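# Place four cartons flat on the low platform

## Task

Get all four cartons onto the low platform so that each lies flat, none rests on another, none sticks out past an edge, and each keeps the face that was up at the start; they must stay put on their own, with the arms released and moved away afterwards.

## Robot and tools

ROBOT. Two six-joint UR-type arms, left_arm and right_arm, each ending in a suction cup instead of fingers. Bases in the scene frame: left_arm at (-0.022, +0.431, 0), right_arm at (+0.026, -0.380, 0), both nearly unrotated. Scene frame: origin on the table top midway between the arms, +z up, +x out over the table, left_arm on the +y side. The names left and right do not match image sides.

CUP POINT. Each arm is steered by its cup point, the center of the cup rim; the cup opens along that point's +z axis. About 4 cm behind the rim the tool body and wrist camera widen to roughly 9 cm sideways, so keep that clear of boxes and the other arm.

execute_actions(actions). actions is a list of actions; each action is a list of up to 15 rows, one row per 1/30 s control step; if fewer than 15 rows are given, the last row repeats for the remaining steps. Every row has 14 numbers in [-1, 1], one list covering both arms even if only one moves: left dx, dy, dz, rx, ry, rz, left suction, then right dx, dy, dz, rx, ry, rz, right suction. dx to rz are an offset, not a pose: relative to where that cup point was measured at the start of the action (for a call's first action, the last pose a result reported), expressed in the cup point's own axes. All rows of an action are measured from that same start, not chained. Scale: 1.0 equals 0.6 m or 180 degrees; rx, ry, rz form a single rotation vector. Suction above 0.01 is on, 0.01 or less is off, and it keeps its last value, so resend the current value for an arm you want unchanged. Each step the commanded pose is clipped to 100 mm and 16 degrees from the measured pose, so big offsets take several actions. An empty list just returns state and images.

move(target, speed, stop_force, blocking). target is one 14-number row laid out as above: per-arm offsets in cup-point axes, measured from the pose in the latest result that shows one, same 0.6 m / 180 degree scale, plus suction values applied at the start. Both cup points travel straight lines that finish together, lasting 0.5 to 10 s; paths ignore obstacles and the other arm, and real motion lags and may overshoot speed, especially with a stretched arm. speed: top path speed in m/s, 0.002 to 0.5 (default 0.25); turning up to twice that in rad/s. stop_force: optional, 9 to 40 N, one value for both arms; an arm whose wrist sensor feels that much extra resistance along its travel stops, backs up two steps and holds. Use it only slowly, without rotation, and not when lifting off something the cup rests on. It cannot be used in the first 0.2 s or with blocking=false. blocking=false returns after 0.5 s while motion continues; then only wait or stop are accepted until a result shows the move ended.

wait(seconds): 0 to 10, lets the scene run holding the last commands; returns early if a running move ends. stop(): brakes a running move, needing some room. zoom_image(camera, region): camera is cam_high, cam_left_wrist or cam_right_wrist; region [x0, y0, x1, y1] in image pixels from the top-left, at most 504 by 504. Images are 896x504. read_manual(section): returns only licence texts. finished_scene(scene): pass the current scene number to end it; irreversible, and the result says whether the goal was met.

RESULTS. The state line gives each cup point's position (m), orientation quat_wxyz and velocities in the scene frame; printed positions can be slightly off at long reach. Hand target lines show where the controller now drives each cup point. A pose unreachable line means a clearance check altered or blocked that arm's command. Step readings list positions at some steps; HELD marks steps where an arm's command was held back. A move adds a move: line with each arm's ending: done, off_target, moving, held (last step blocked), fault, or contact (stop_force triggered, takes priority), plus distances to target; limits=paced means the command was clipped, limits=held means some steps were blocked and the arm may then surge. Wrist force and torque are in the cup point's axes, pointing back into the arm when pressing; expect a few newtons of offset and noise, saturation near 50 N. suction_measured near 0 means no seal, 0.83 or more is airtight; part_present turns 1 at 0.50 and back to 0 below 0.45. MOTOR HOT appears at 70 °C; at 85 °C the arm is braked until cool.

GRIPPING. With suction on, press the 36 mm rim squarely onto a flat, smooth carton face, away from edges, seams or holes. Under vacuum the cup compresses, bringing the carton up to about 12 mm nearer the tool. To release, set the carton down on its support first, then switch suction off; the cup may still touch until lifted about 15 mm. If the cup seals to the table, turn suction off to free it. Keep each carton the same side up.

AVOID. The arms are stiff: commanding even slightly past a firm contact can trigger a fault. Joint load limits are 139 N m for the shoulder and elbow joints and 26 N m for the wrist joints (held weight included); reaching one, or 150 N external force, halts that arm for about 10 s and drops the rest of the call. Do not let the arms strike or press each other. Never knock or drop anything off the table; avoid slams and hard shoves. Loose objects may occasionally be nudged by outside pushes, so check placements before finishing, then release and move both arms away.

Each tool is called after "Request:" in YAML: its name, and indented under it one key for each argument.

## Session

Request:
execute_actions:
  actions: []

Scene clock: 0.00 s.
left_arm: end_effector_position=(+0.4013, +0.5000, +0.4079) suction_measured=0.00 part_present=0 end_effector_quat_wxyz=(-0.002, -0.082, +0.997, -0.000) end_effector_velocity=(+0.000, +0.000, +0.000) end_effector_angular_velocity=(+0.000, -0.001, +0.001) | right_arm: end_effector_position=(+0.4547, -0.3685, +0.4092) suction_measured=0.01 part_present=0 end_effector_quat_wxyz=(-0.000, -0.014, +1.000, -0.000) end_effector_velocity=(-0.001, -0.000, +0.001) end_effector_angular_velocity=(+0.001, -0.001, -0.000)
Joint positions: left_arm=[-0.318 -1.744  1.519 -1.341 -1.572  1.253] | right_arm=[ 3.458 -1.395 -1.518 -1.8    1.571  1.886]
Joint velocities: left_arm=[ 0.     0.    -0.001 -0.001  0.001 -0.001] | right_arm=[ 0.     0.002 -0.001  0.     0.     0.   ]
Wrist force (N, on the end effector, along its own x y z axes, offset not removed): no reading
Wrist torque (N m, same axes, about the end effector's origin, offset not removed): no reading
Hand target (left_arm): +0.401, +0.500, +0.408; -0.002, -0.082, +0.997, -0.000
Hand target (right_arm): +0.455, -0.368, +0.409; -0.000, -0.014, +1.000, -0.000

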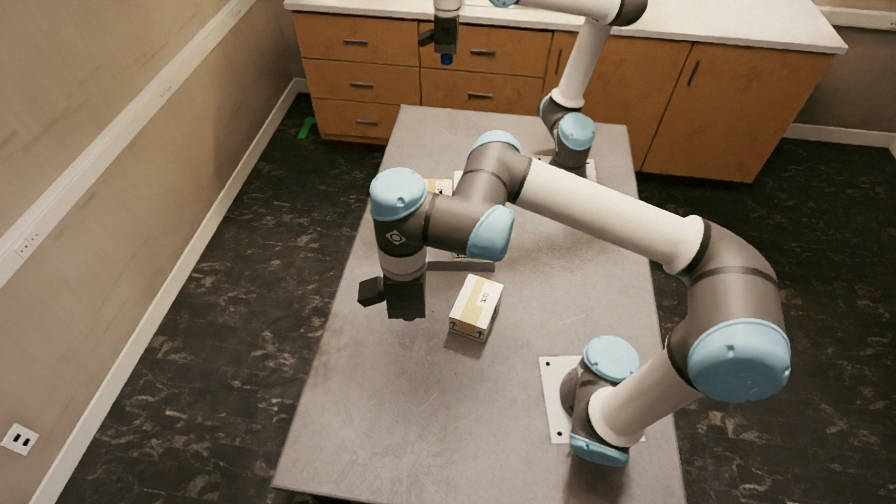

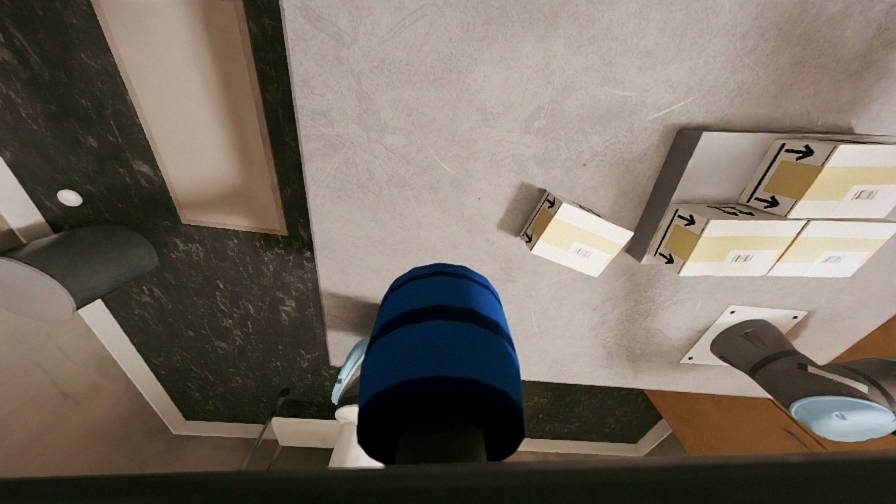

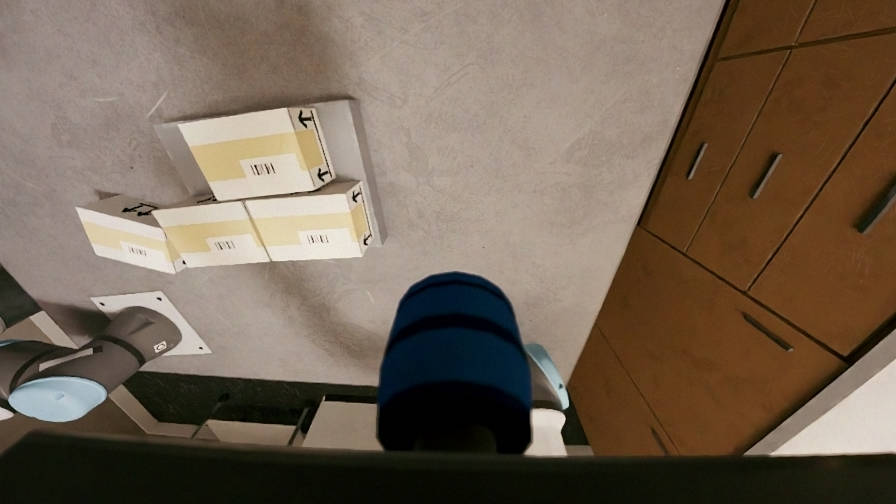

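Request:
zoom_image:
  camera: "cam_right_wrist"
  region: [60, 80, 420, 290]

Request:
zoom_image:
  camera: "cam_left_wrist"
  region: [496, 110, 896, 300]

Region (60, 80, 420, 290) of cam_right_wrist's 896x504 image, scaled by 1.400, with more detail than that image has; it fills the top 294 rows of this view, and the rest is white.

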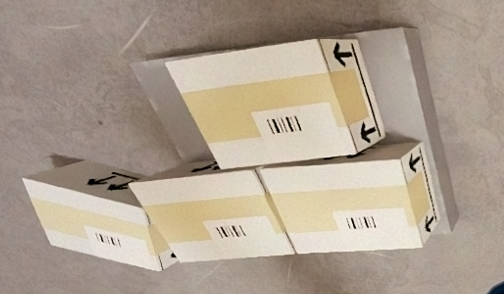

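Region (496, 110, 896, 300) of cam_left_wrist's 896x504 image, scaled by 1.260, with more detail than that image has; it fills the top 239 rows of this view, and the rest is white.

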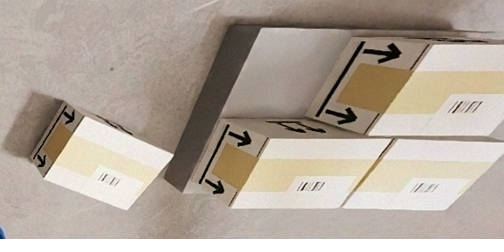

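Request:
move:
  target: [0.2447,-0.3953,0.33,0,0,0.1233,0,0.0,0.4645,0.1,0,0,0.009,0]
  speed: 0.3

Scene clock: 2.50 s.
left_arm: end_effector_position=(+0.2944, +0.2430, +0.2102) suction_measured=0.00 part_present=0 end_effector_quat_wxyz=(-0.002, +0.111, +0.994, +0.001) end_effector_velocity=(+0.000, -0.003, -0.002) end_effector_angular_velocity=(+0.000, -0.001, -0.002) | right_arm: end_effector_position=(+0.4471, -0.0903, +0.3493) suction_measured=0.01 part_present=0 end_effector_quat_wxyz=(-0.000, -0.000, +1.000, -0.000) end_effector_velocity=(+0.001, +0.002, +0.000) end_effector_angular_velocity=(+0.001, -0.000, -0.003)
Joint positions: left_arm=[-1.07  -1.898  2.139 -1.809 -1.572  0.888] | right_arm=[ 3.982 -1.576 -1.508 -1.629  1.571  2.438]
Joint velocities: left_arm=[-0.005  0.005  0.002 -0.007  0.001 -0.003] | right_arm=[ 0.001 -0.003  0.003  0.001  0.     0.004]
Wrist force (N, on the end effector, along its own x y z axes, offset not removed): left_arm=[-3.5 1.5 1.9] | right_arm=[1.7 -4.3 2.7]
Wrist torque (N m, same axes, about the end effector's origin, offset not removed): left_arm=[0.20 0.60 -0.11] | right_arm=[-0.40 -0.26 -0.17]
Hand target (left_arm): +0.294, +0.243, +0.210; -0.002, +0.111, +0.994, +0.001
Hand target (right_arm): +0.447, -0.090, +0.349; -0.000, -0.000, +1.000, -0.000
Off the commanded pose (left_arm): 0.001 m, 0 deg.
Off the commanded pose (right_arm): 0.001 m, 0 deg.
move: done
camera_calibration (this result's frames):
cam_left_wrist: T_world_to_cam=[[-0.231126, -0.972835, 0.01317, 0.30181], [-0.848197, 0.208108, 0.487086, 0.115021], [-0.476595, 0.101407, -0.873255, 0.375242], [0, 0, 0, 1]] pos_world=[0.346155, 0.231622, 0.267682]
cam_right_wrist: T_world_to_cam=[[0.00945304, -0.999834, -0.015562, -0.0881112], [-0.878106, -0.0157452, 0.478208, 0.242102], [-0.478373, 0.00914457, -0.878109, 0.600927], [0, 0, 0, 1]] pos_world=[0.500892, -0.0897798, 0.410533]

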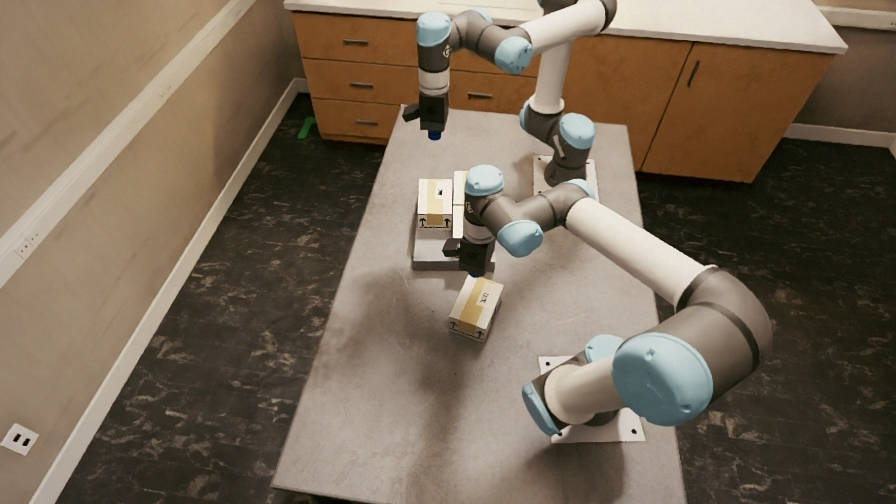

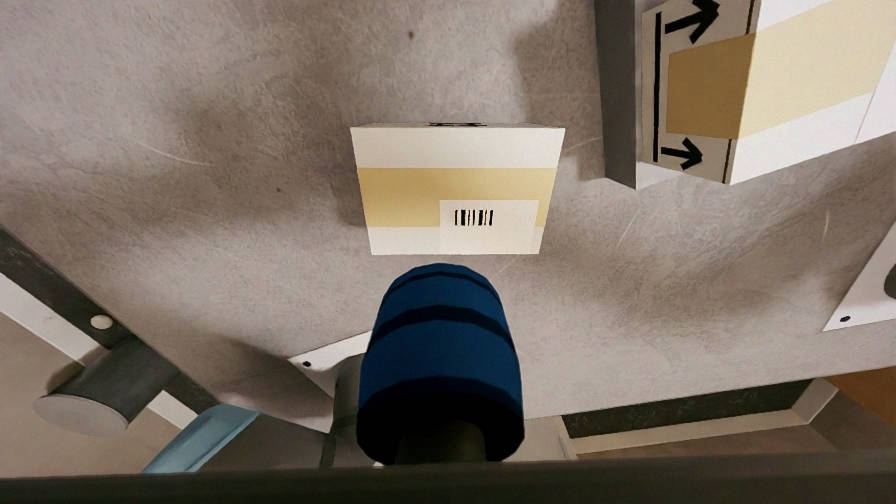

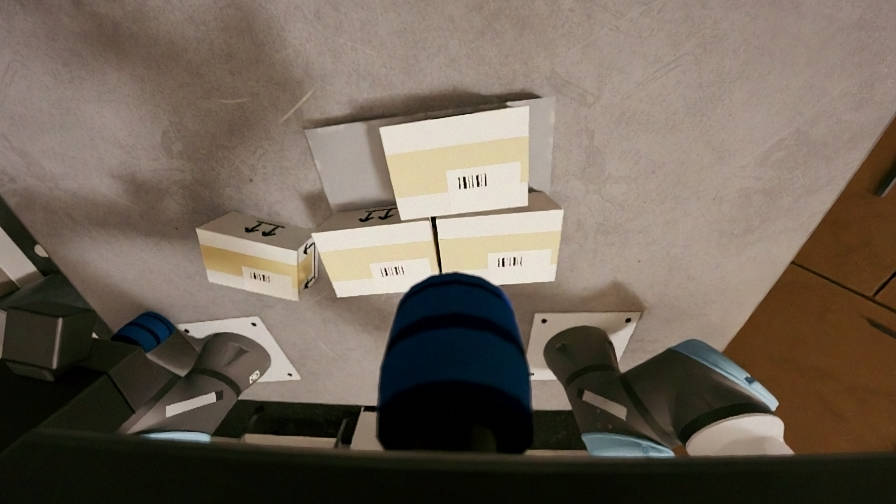

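Request:
zoom_image:
  camera: "cam_right_wrist"
  region: [290, 80, 590, 310]

Region (290, 80, 590, 310) of cam_right_wrist's 896x504 image, scaled by 1.680, with more detail than that image has; it fills the top 386 rows of this view, and the rest is white.

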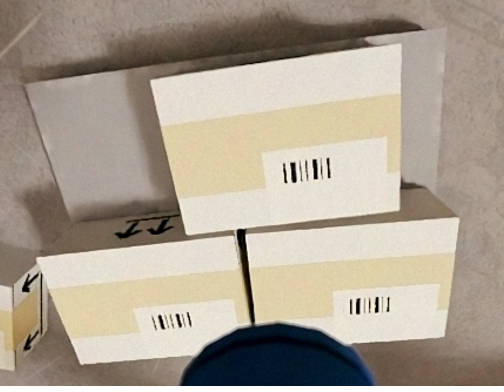

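Request:
move:
  target: [0.01,-0.015,0.19,0,0,0,0,0,-0.0115,0.352,0,0,0,0]
  speed: 0.3

Request:
move:
  target: [0,0,0.06,0,0,0,1,0,0,0.06,0,0,0,1]
  speed: 0.02
  stop_force: 10

Scene clock: 4.97 s.
left_arm: end_effector_position=(+0.2863, +0.2358, +0.0964) suction_measured=0.00 part_present=0 end_effector_quat_wxyz=(-0.002, +0.111, +0.994, +0.001) end_effector_velocity=(+0.000, -0.000, -0.001) end_effector_angular_velocity=(-0.001, -0.001, +0.000) | right_arm: end_effector_position=(+0.4472, -0.0971, +0.1384) suction_measured=0.01 part_present=0 end_effector_quat_wxyz=(-0.000, -0.000, +1.000, -0.000) end_effector_velocity=(+0.000, +0.000, -0.003) end_effector_angular_velocity=(-0.000, -0.001, -0.000)
Joint positions: left_arm=[-1.101 -1.766  2.368 -2.169 -1.572  0.857] | right_arm=[ 3.973 -1.676 -1.96  -1.077  1.571  2.429]
Joint velocities: left_arm=[ 0.     0.003  0.002 -0.006  0.001 -0.   ] | right_arm=[ 0.    -0.004 -0.004  0.008 -0.001  0.001]
Wrist force (N, on the end effector, along its own x y z axes, offset not removed): left_arm=[-1.6 2.4 0.7] | right_arm=[3.0 -1.5 -0.9]
Wrist torque (N m, same axes, about the end effector's origin, offset not removed): left_arm=[0.38 0.36 -0.08] | right_arm=[-0.10 -0.27 0.03]
Hand target (left_arm): +0.286, +0.236, +0.096; -0.002, +0.111, +0.994, +0.001
Hand target (right_arm): +0.447, -0.097, +0.138; -0.000, -0.000, +1.000, -0.000
Off the commanded pose (left_arm): 0.000 m, 0 deg.
Off the commanded pose (right_arm): 0.000 m, 0 deg.
move: done
camera_calibration (this result's frames):
cam_left_wrist: T_world_to_cam=[[-0.231128, -0.972836, 0.0130368, 0.294473], [-0.848191, 0.208043, 0.487124, 0.165136], [-0.476604, 0.101531, -0.873235, 0.272727], [0, 0, 0, 1]] pos_world=[0.338111, 0.224428, 0.153874]
cam_right_wrist: T_world_to_cam=[[0.0094481, -0.999837, -0.0154138, -0.0982017], [-0.878036, -0.0156713, 0.478339, 0.34287], [-0.478502, 0.00901444, -0.87804, 0.415836], [0, 0, 0, 1]] pos_world=[0.500958, -0.0965609, 0.199599]

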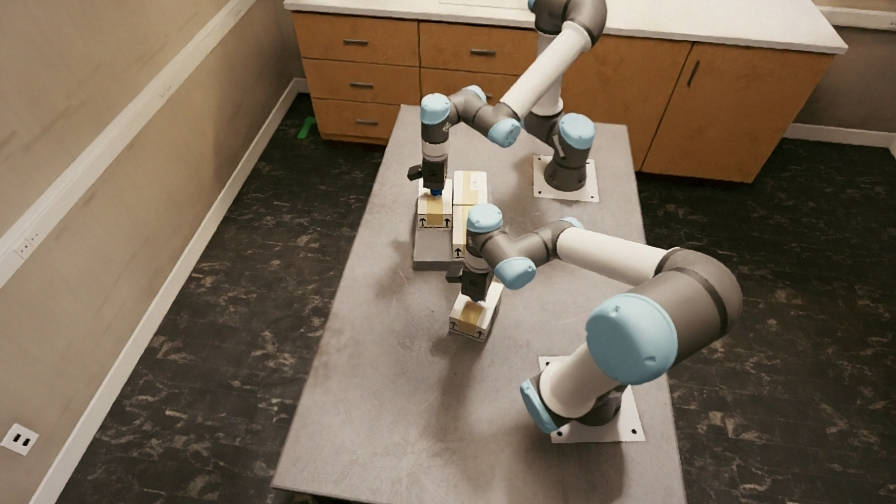

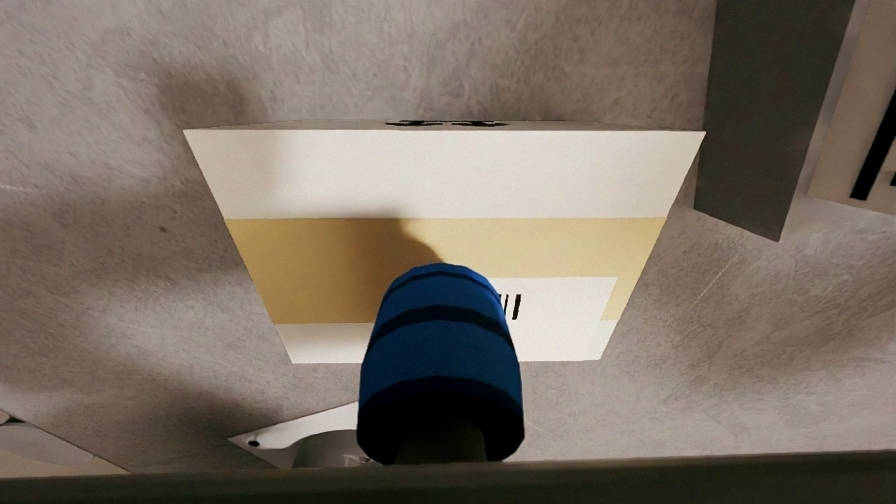

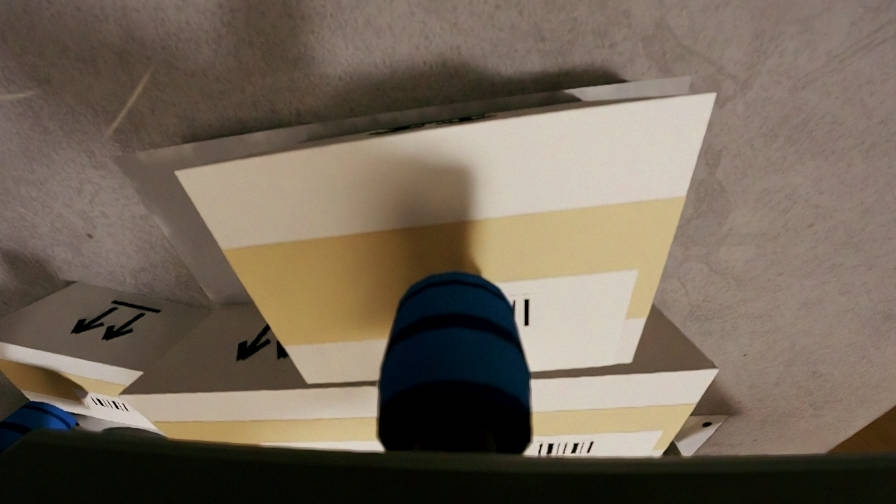

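Scene clock: 7.20 s.
left_arm: end_effector_position=(+0.2863, +0.2359, +0.0612) suction_measured=0.93 part_present=1 end_effector_quat_wxyz=(-0.002, +0.111, +0.994, +0.001) end_effector_velocity=(+0.000, -0.000, +0.002) end_effector_angular_velocity=(+0.001, -0.000, -0.000) | right_arm: end_effector_position=(+0.4472, -0.0971, +0.1105) suction_measured=0.93 part_present=1 end_effector_quat_wxyz=(-0.000, -0.000, +1.000, -0.000) end_effector_velocity=(+0.000, +0.001, -0.000) end_effector_angular_velocity=(-0.001, +0.000, +0.001)
Joint positions: left_arm=[-1.101 -1.69   2.423 -2.3   -1.572  0.857] | right_arm=[ 3.973 -1.712 -2.001 -1.     1.571  2.429]
Joint velocities: left_arm=[ 0.    -0.004 -0.004  0.009  0.001  0.   ] | right_arm=[ 0.    -0.002  0.001 -0.    -0.    -0.001]
Wrist force (N, on the end effector, along its own x y z axes, offset not removed): left_arm=[-0.7 2.3 -34.2] | right_arm=[-4.1 0.9 -32.9]
Wrist torque (N m, same axes, about the end effector's origin, offset not removed): left_arm=[0.25 0.20 -0.09] | right_arm=[-0.42 0.14 -0.26]
Hand target (left_arm): +0.286, +0.236, +0.061; -0.002, +0.111, +0.994, +0.001
Hand target (right_arm): +0.447, -0.097, +0.111; -0.000, -0.000, +1.000, -0.000
Off the commanded pose (left_arm): 0.001 m, 0 deg.
Off the commanded pose (right_arm): 0.008 m, 0 deg.
move: contact (left_arm, right_arm)
camera_calibration (this result's frames):
cam_left_wrist: T_world_to_cam=[[-0.231129, -0.972836, 0.0129967, 0.295013], [-0.848187, 0.208022, 0.48714, 0.182203], [-0.476611, 0.101568, -0.873227, 0.241898], [0, 0, 0, 1]] pos_world=[0.33802, 0.224528, 0.11864]
cam_right_wrist: T_world_to_cam=[[0.00943853, -0.999839, -0.0152449, -0.098677], [-0.877974, -0.0155833, 0.478455, 0.356177], [-0.478615, 0.00886876, -0.87798, 0.391345], [0, 0, 0, 1]] pos_world=[0.500949, -0.0965815, 0.171674]

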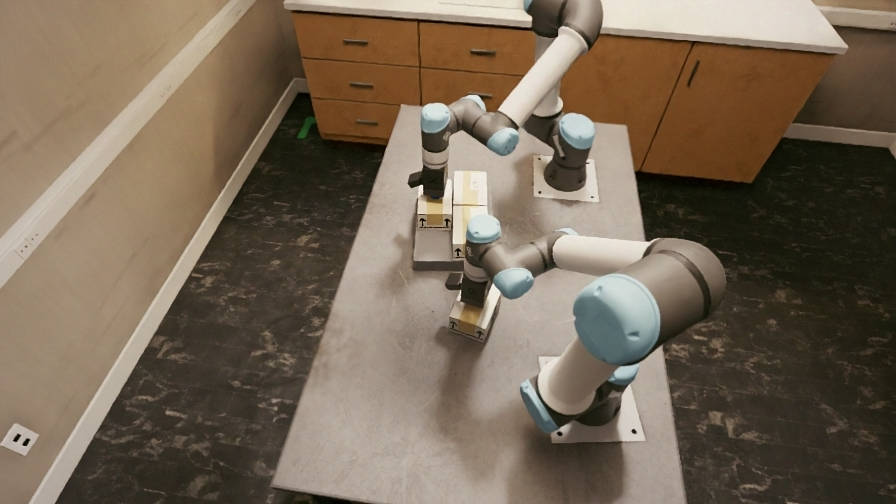

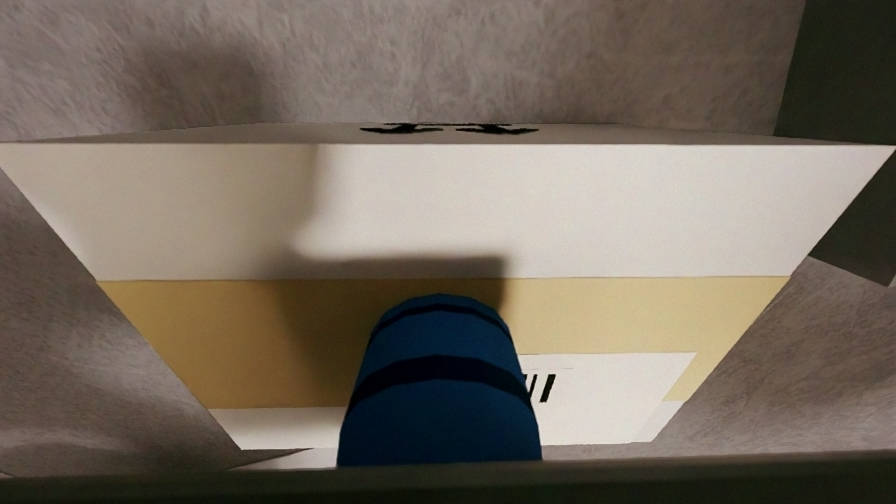

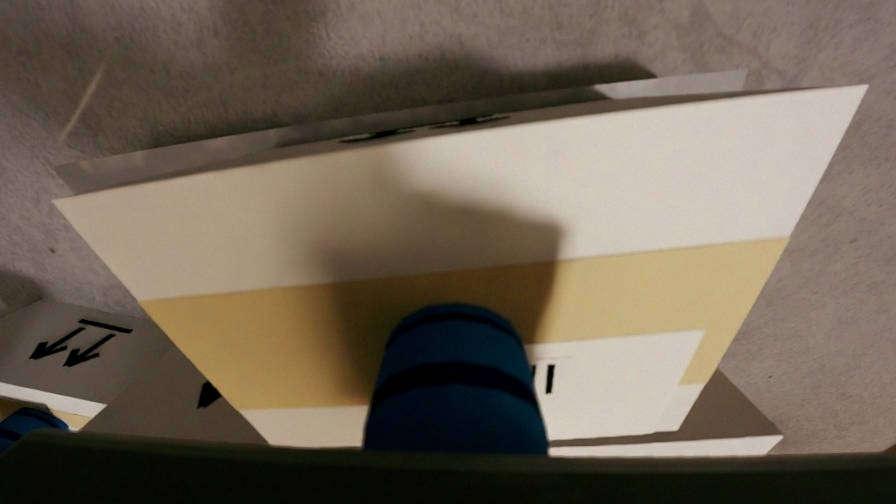

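Request:
move:
  target: [0,0,-0.108,0,0,0,1,0,0,-0.014,0,0,0,1]
  speed: 0.15

Request:
move:
  target: [-0.2303,-0.0367,0,0,0,-0.111,1,-0.008,-0.0727,0,0,0,0.005,1]
  speed: 0.2

Scene clock: 8.40 s.
left_arm: end_effector_position=(+0.2864, +0.2357, +0.1256) suction_measured=0.93 part_present=1 end_effector_quat_wxyz=(-0.002, +0.111, +0.994, +0.001) end_effector_velocity=(-0.000, +0.000, +0.002) end_effector_angular_velocity=(+0.002, +0.001, +0.000) | right_arm: end_effector_position=(+0.4472, -0.0971, +0.1189) suction_measured=0.93 part_present=1 end_effector_quat_wxyz=(-0.000, -0.000, +1.000, -0.000) end_effector_velocity=(-0.000, -0.000, +0.001) end_effector_angular_velocity=(+0.001, -0.001, +0.000)
Joint positions: left_arm=[-1.101 -1.816  2.316 -2.068 -1.572  0.857] | right_arm=[ 3.973 -1.701 -1.989 -1.024  1.571  2.429]
Joint velocities: left_arm=[-0.    -0.003 -0.004  0.01   0.    -0.001] | right_arm=[ 0.     0.002 -0.    -0.    -0.    -0.   ]
Wrist force (N, on the end effector, along its own x y z axes, offset not removed): left_arm=[-1.7 1.9 2.8] | right_arm=[0.8 0.7 2.2]
Wrist torque (N m, same axes, about the end effector's origin, offset not removed): left_arm=[0.21 0.38 -0.12] | right_arm=[0.20 0.00 -0.17]
Hand target (left_arm): +0.286, +0.236, +0.126; -0.002, +0.111, +0.994, +0.001
Hand target (right_arm): +0.447, -0.097, +0.119; -0.000, -0.000, +1.000, -0.000
Off the commanded pose (left_arm): 0.000 m, 0 deg.
Off the commanded pose (right_arm): 0.000 m, 0 deg.
move: done
camera_calibration (this result's frames):
cam_left_wrist: T_world_to_cam=[[-0.231123, -0.972836, 0.0131684, 0.294037], [-0.848183, 0.208102, 0.487114, 0.150893], [-0.476622, 0.101414, -0.873239, 0.298315], [0, 0, 0, 1]] pos_world=[0.338127, 0.224395, 0.183126]
cam_right_wrist: T_world_to_cam=[[0.00943821, -0.999839, -0.0152443, -0.0985534], [-0.877974, -0.0155827, 0.478455, 0.35217], [-0.478616, 0.00886836, -0.87798, 0.398692], [0, 0, 0, 1]] pos_world=[0.500946, -0.0965855, 0.180043]

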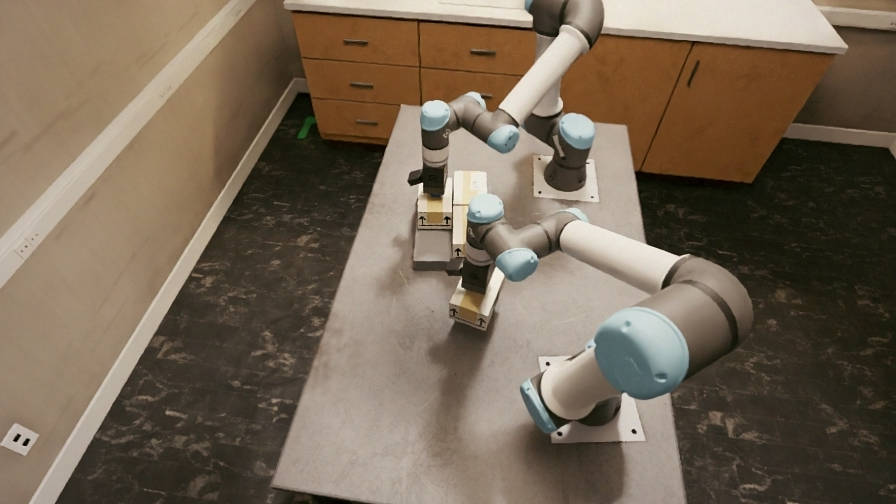

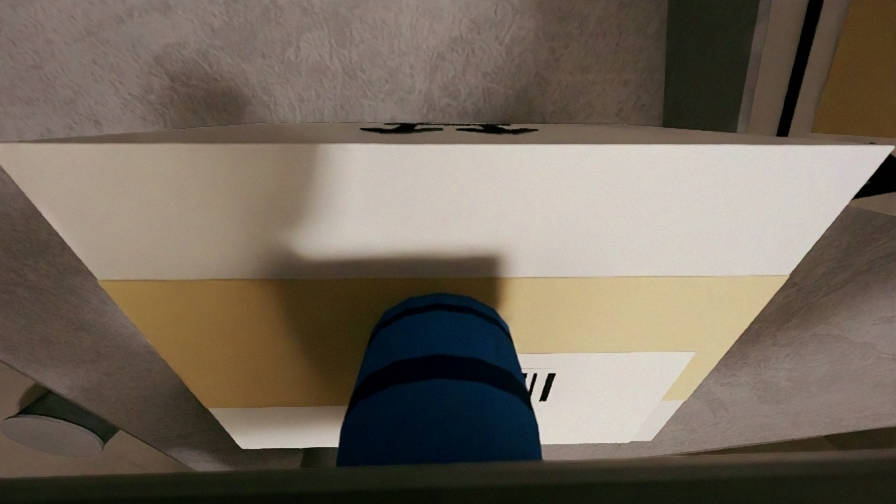

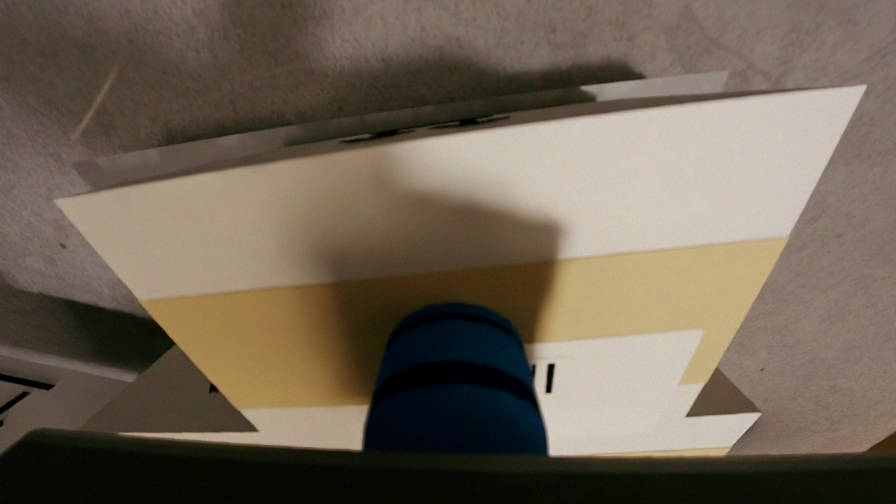

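Scene clock: 9.87 s.
left_arm: end_effector_position=(+0.4159, +0.1835, +0.1254) suction_measured=0.93 part_present=1 end_effector_quat_wxyz=(-0.002, -0.063, +0.998, +0.001) end_effector_velocity=(+0.002, -0.001, -0.000) end_effector_angular_velocity=(+0.001, +0.001, +0.006) | right_arm: end_effector_position=(+0.4519, -0.1407, +0.1189) suction_measured=0.93 part_present=1 end_effector_quat_wxyz=(-0.000, +0.008, +1.000, -0.000) end_effector_velocity=(-0.000, -0.001, +0.000) end_effector_angular_velocity=(+0.001, -0.000, -0.002)
Joint positions: left_arm=[-0.946 -1.458  1.988 -2.098 -1.572  0.664] | right_arm=[ 3.904 -1.657 -2.038 -1.018  1.571  2.375]
Joint velocities: left_arm=[ 0.002  0.007 -0.007  0.001 -0.    -0.004] | right_arm=[-0.001  0.002 -0.001  0.     0.     0.001]
Wrist force (N, on the end effector, along its own x y z axes, offset not removed): left_arm=[-1.5 0.8 3.5] | right_arm=[-1.1 -2.1 5.5]
Wrist torque (N m, same axes, about the end effector's origin, offset not removed): left_arm=[0.10 0.29 -0.08] | right_arm=[-0.23 0.34 -0.25]
Hand target (left_arm): +0.416, +0.183, +0.125; -0.002, -0.063, +0.998, +0.001
Hand target (right_arm): +0.452, -0.141, +0.119; -0.000, +0.008, +1.000, -0.000
Off the commanded pose (left_arm): 0.001 m, 0 deg.
Off the commanded pose (right_arm): 0.000 m, 0 deg.
move: done
camera_calibration (this result's frames):
cam_left_wrist: T_world_to_cam=[[0.114607, -0.993333, 0.0124764, 0.133258], [-0.868436, -0.0940828, 0.486793, 0.335629], [-0.482373, -0.0666248, -0.873428, 0.398384], [0, 0, 0, 1]] pos_world=[0.46837, 0.190489, 0.182915]
cam_right_wrist: T_world_to_cam=[[-0.00624349, -0.999865, -0.0151986, -0.135062], [-0.878123, -0.00178917, 0.478432, 0.357691], [-0.478395, 0.0163333, -0.877993, 0.402302], [0, 0, 0, 1]] pos_world=[0.505713, -0.140975, 0.180035]

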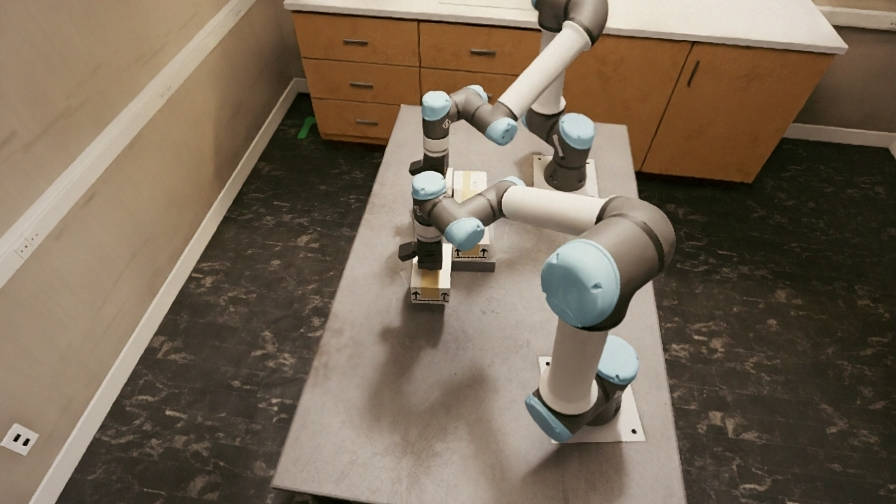

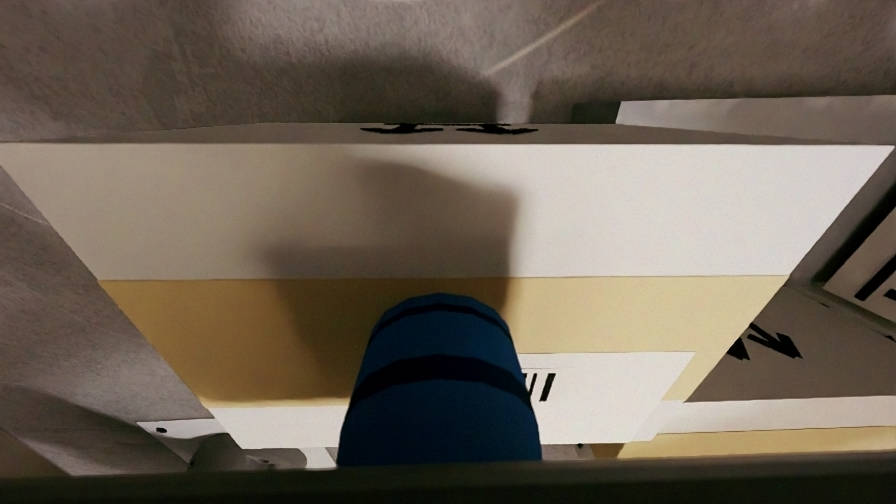

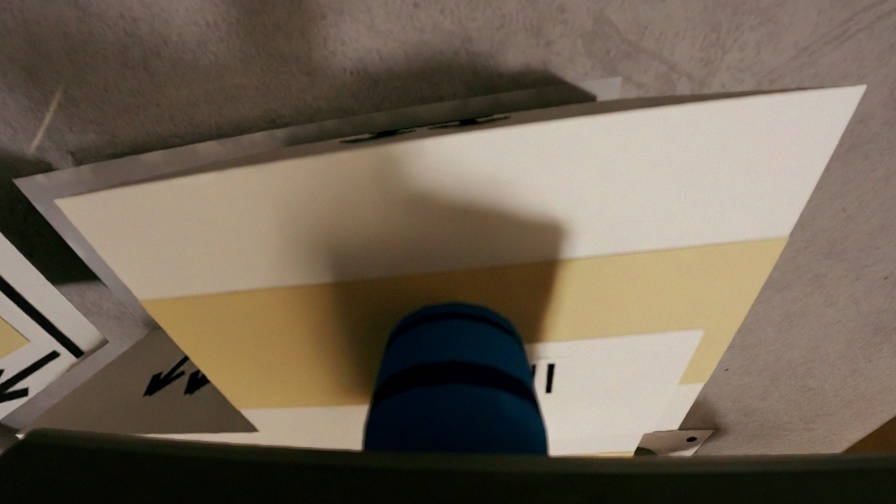

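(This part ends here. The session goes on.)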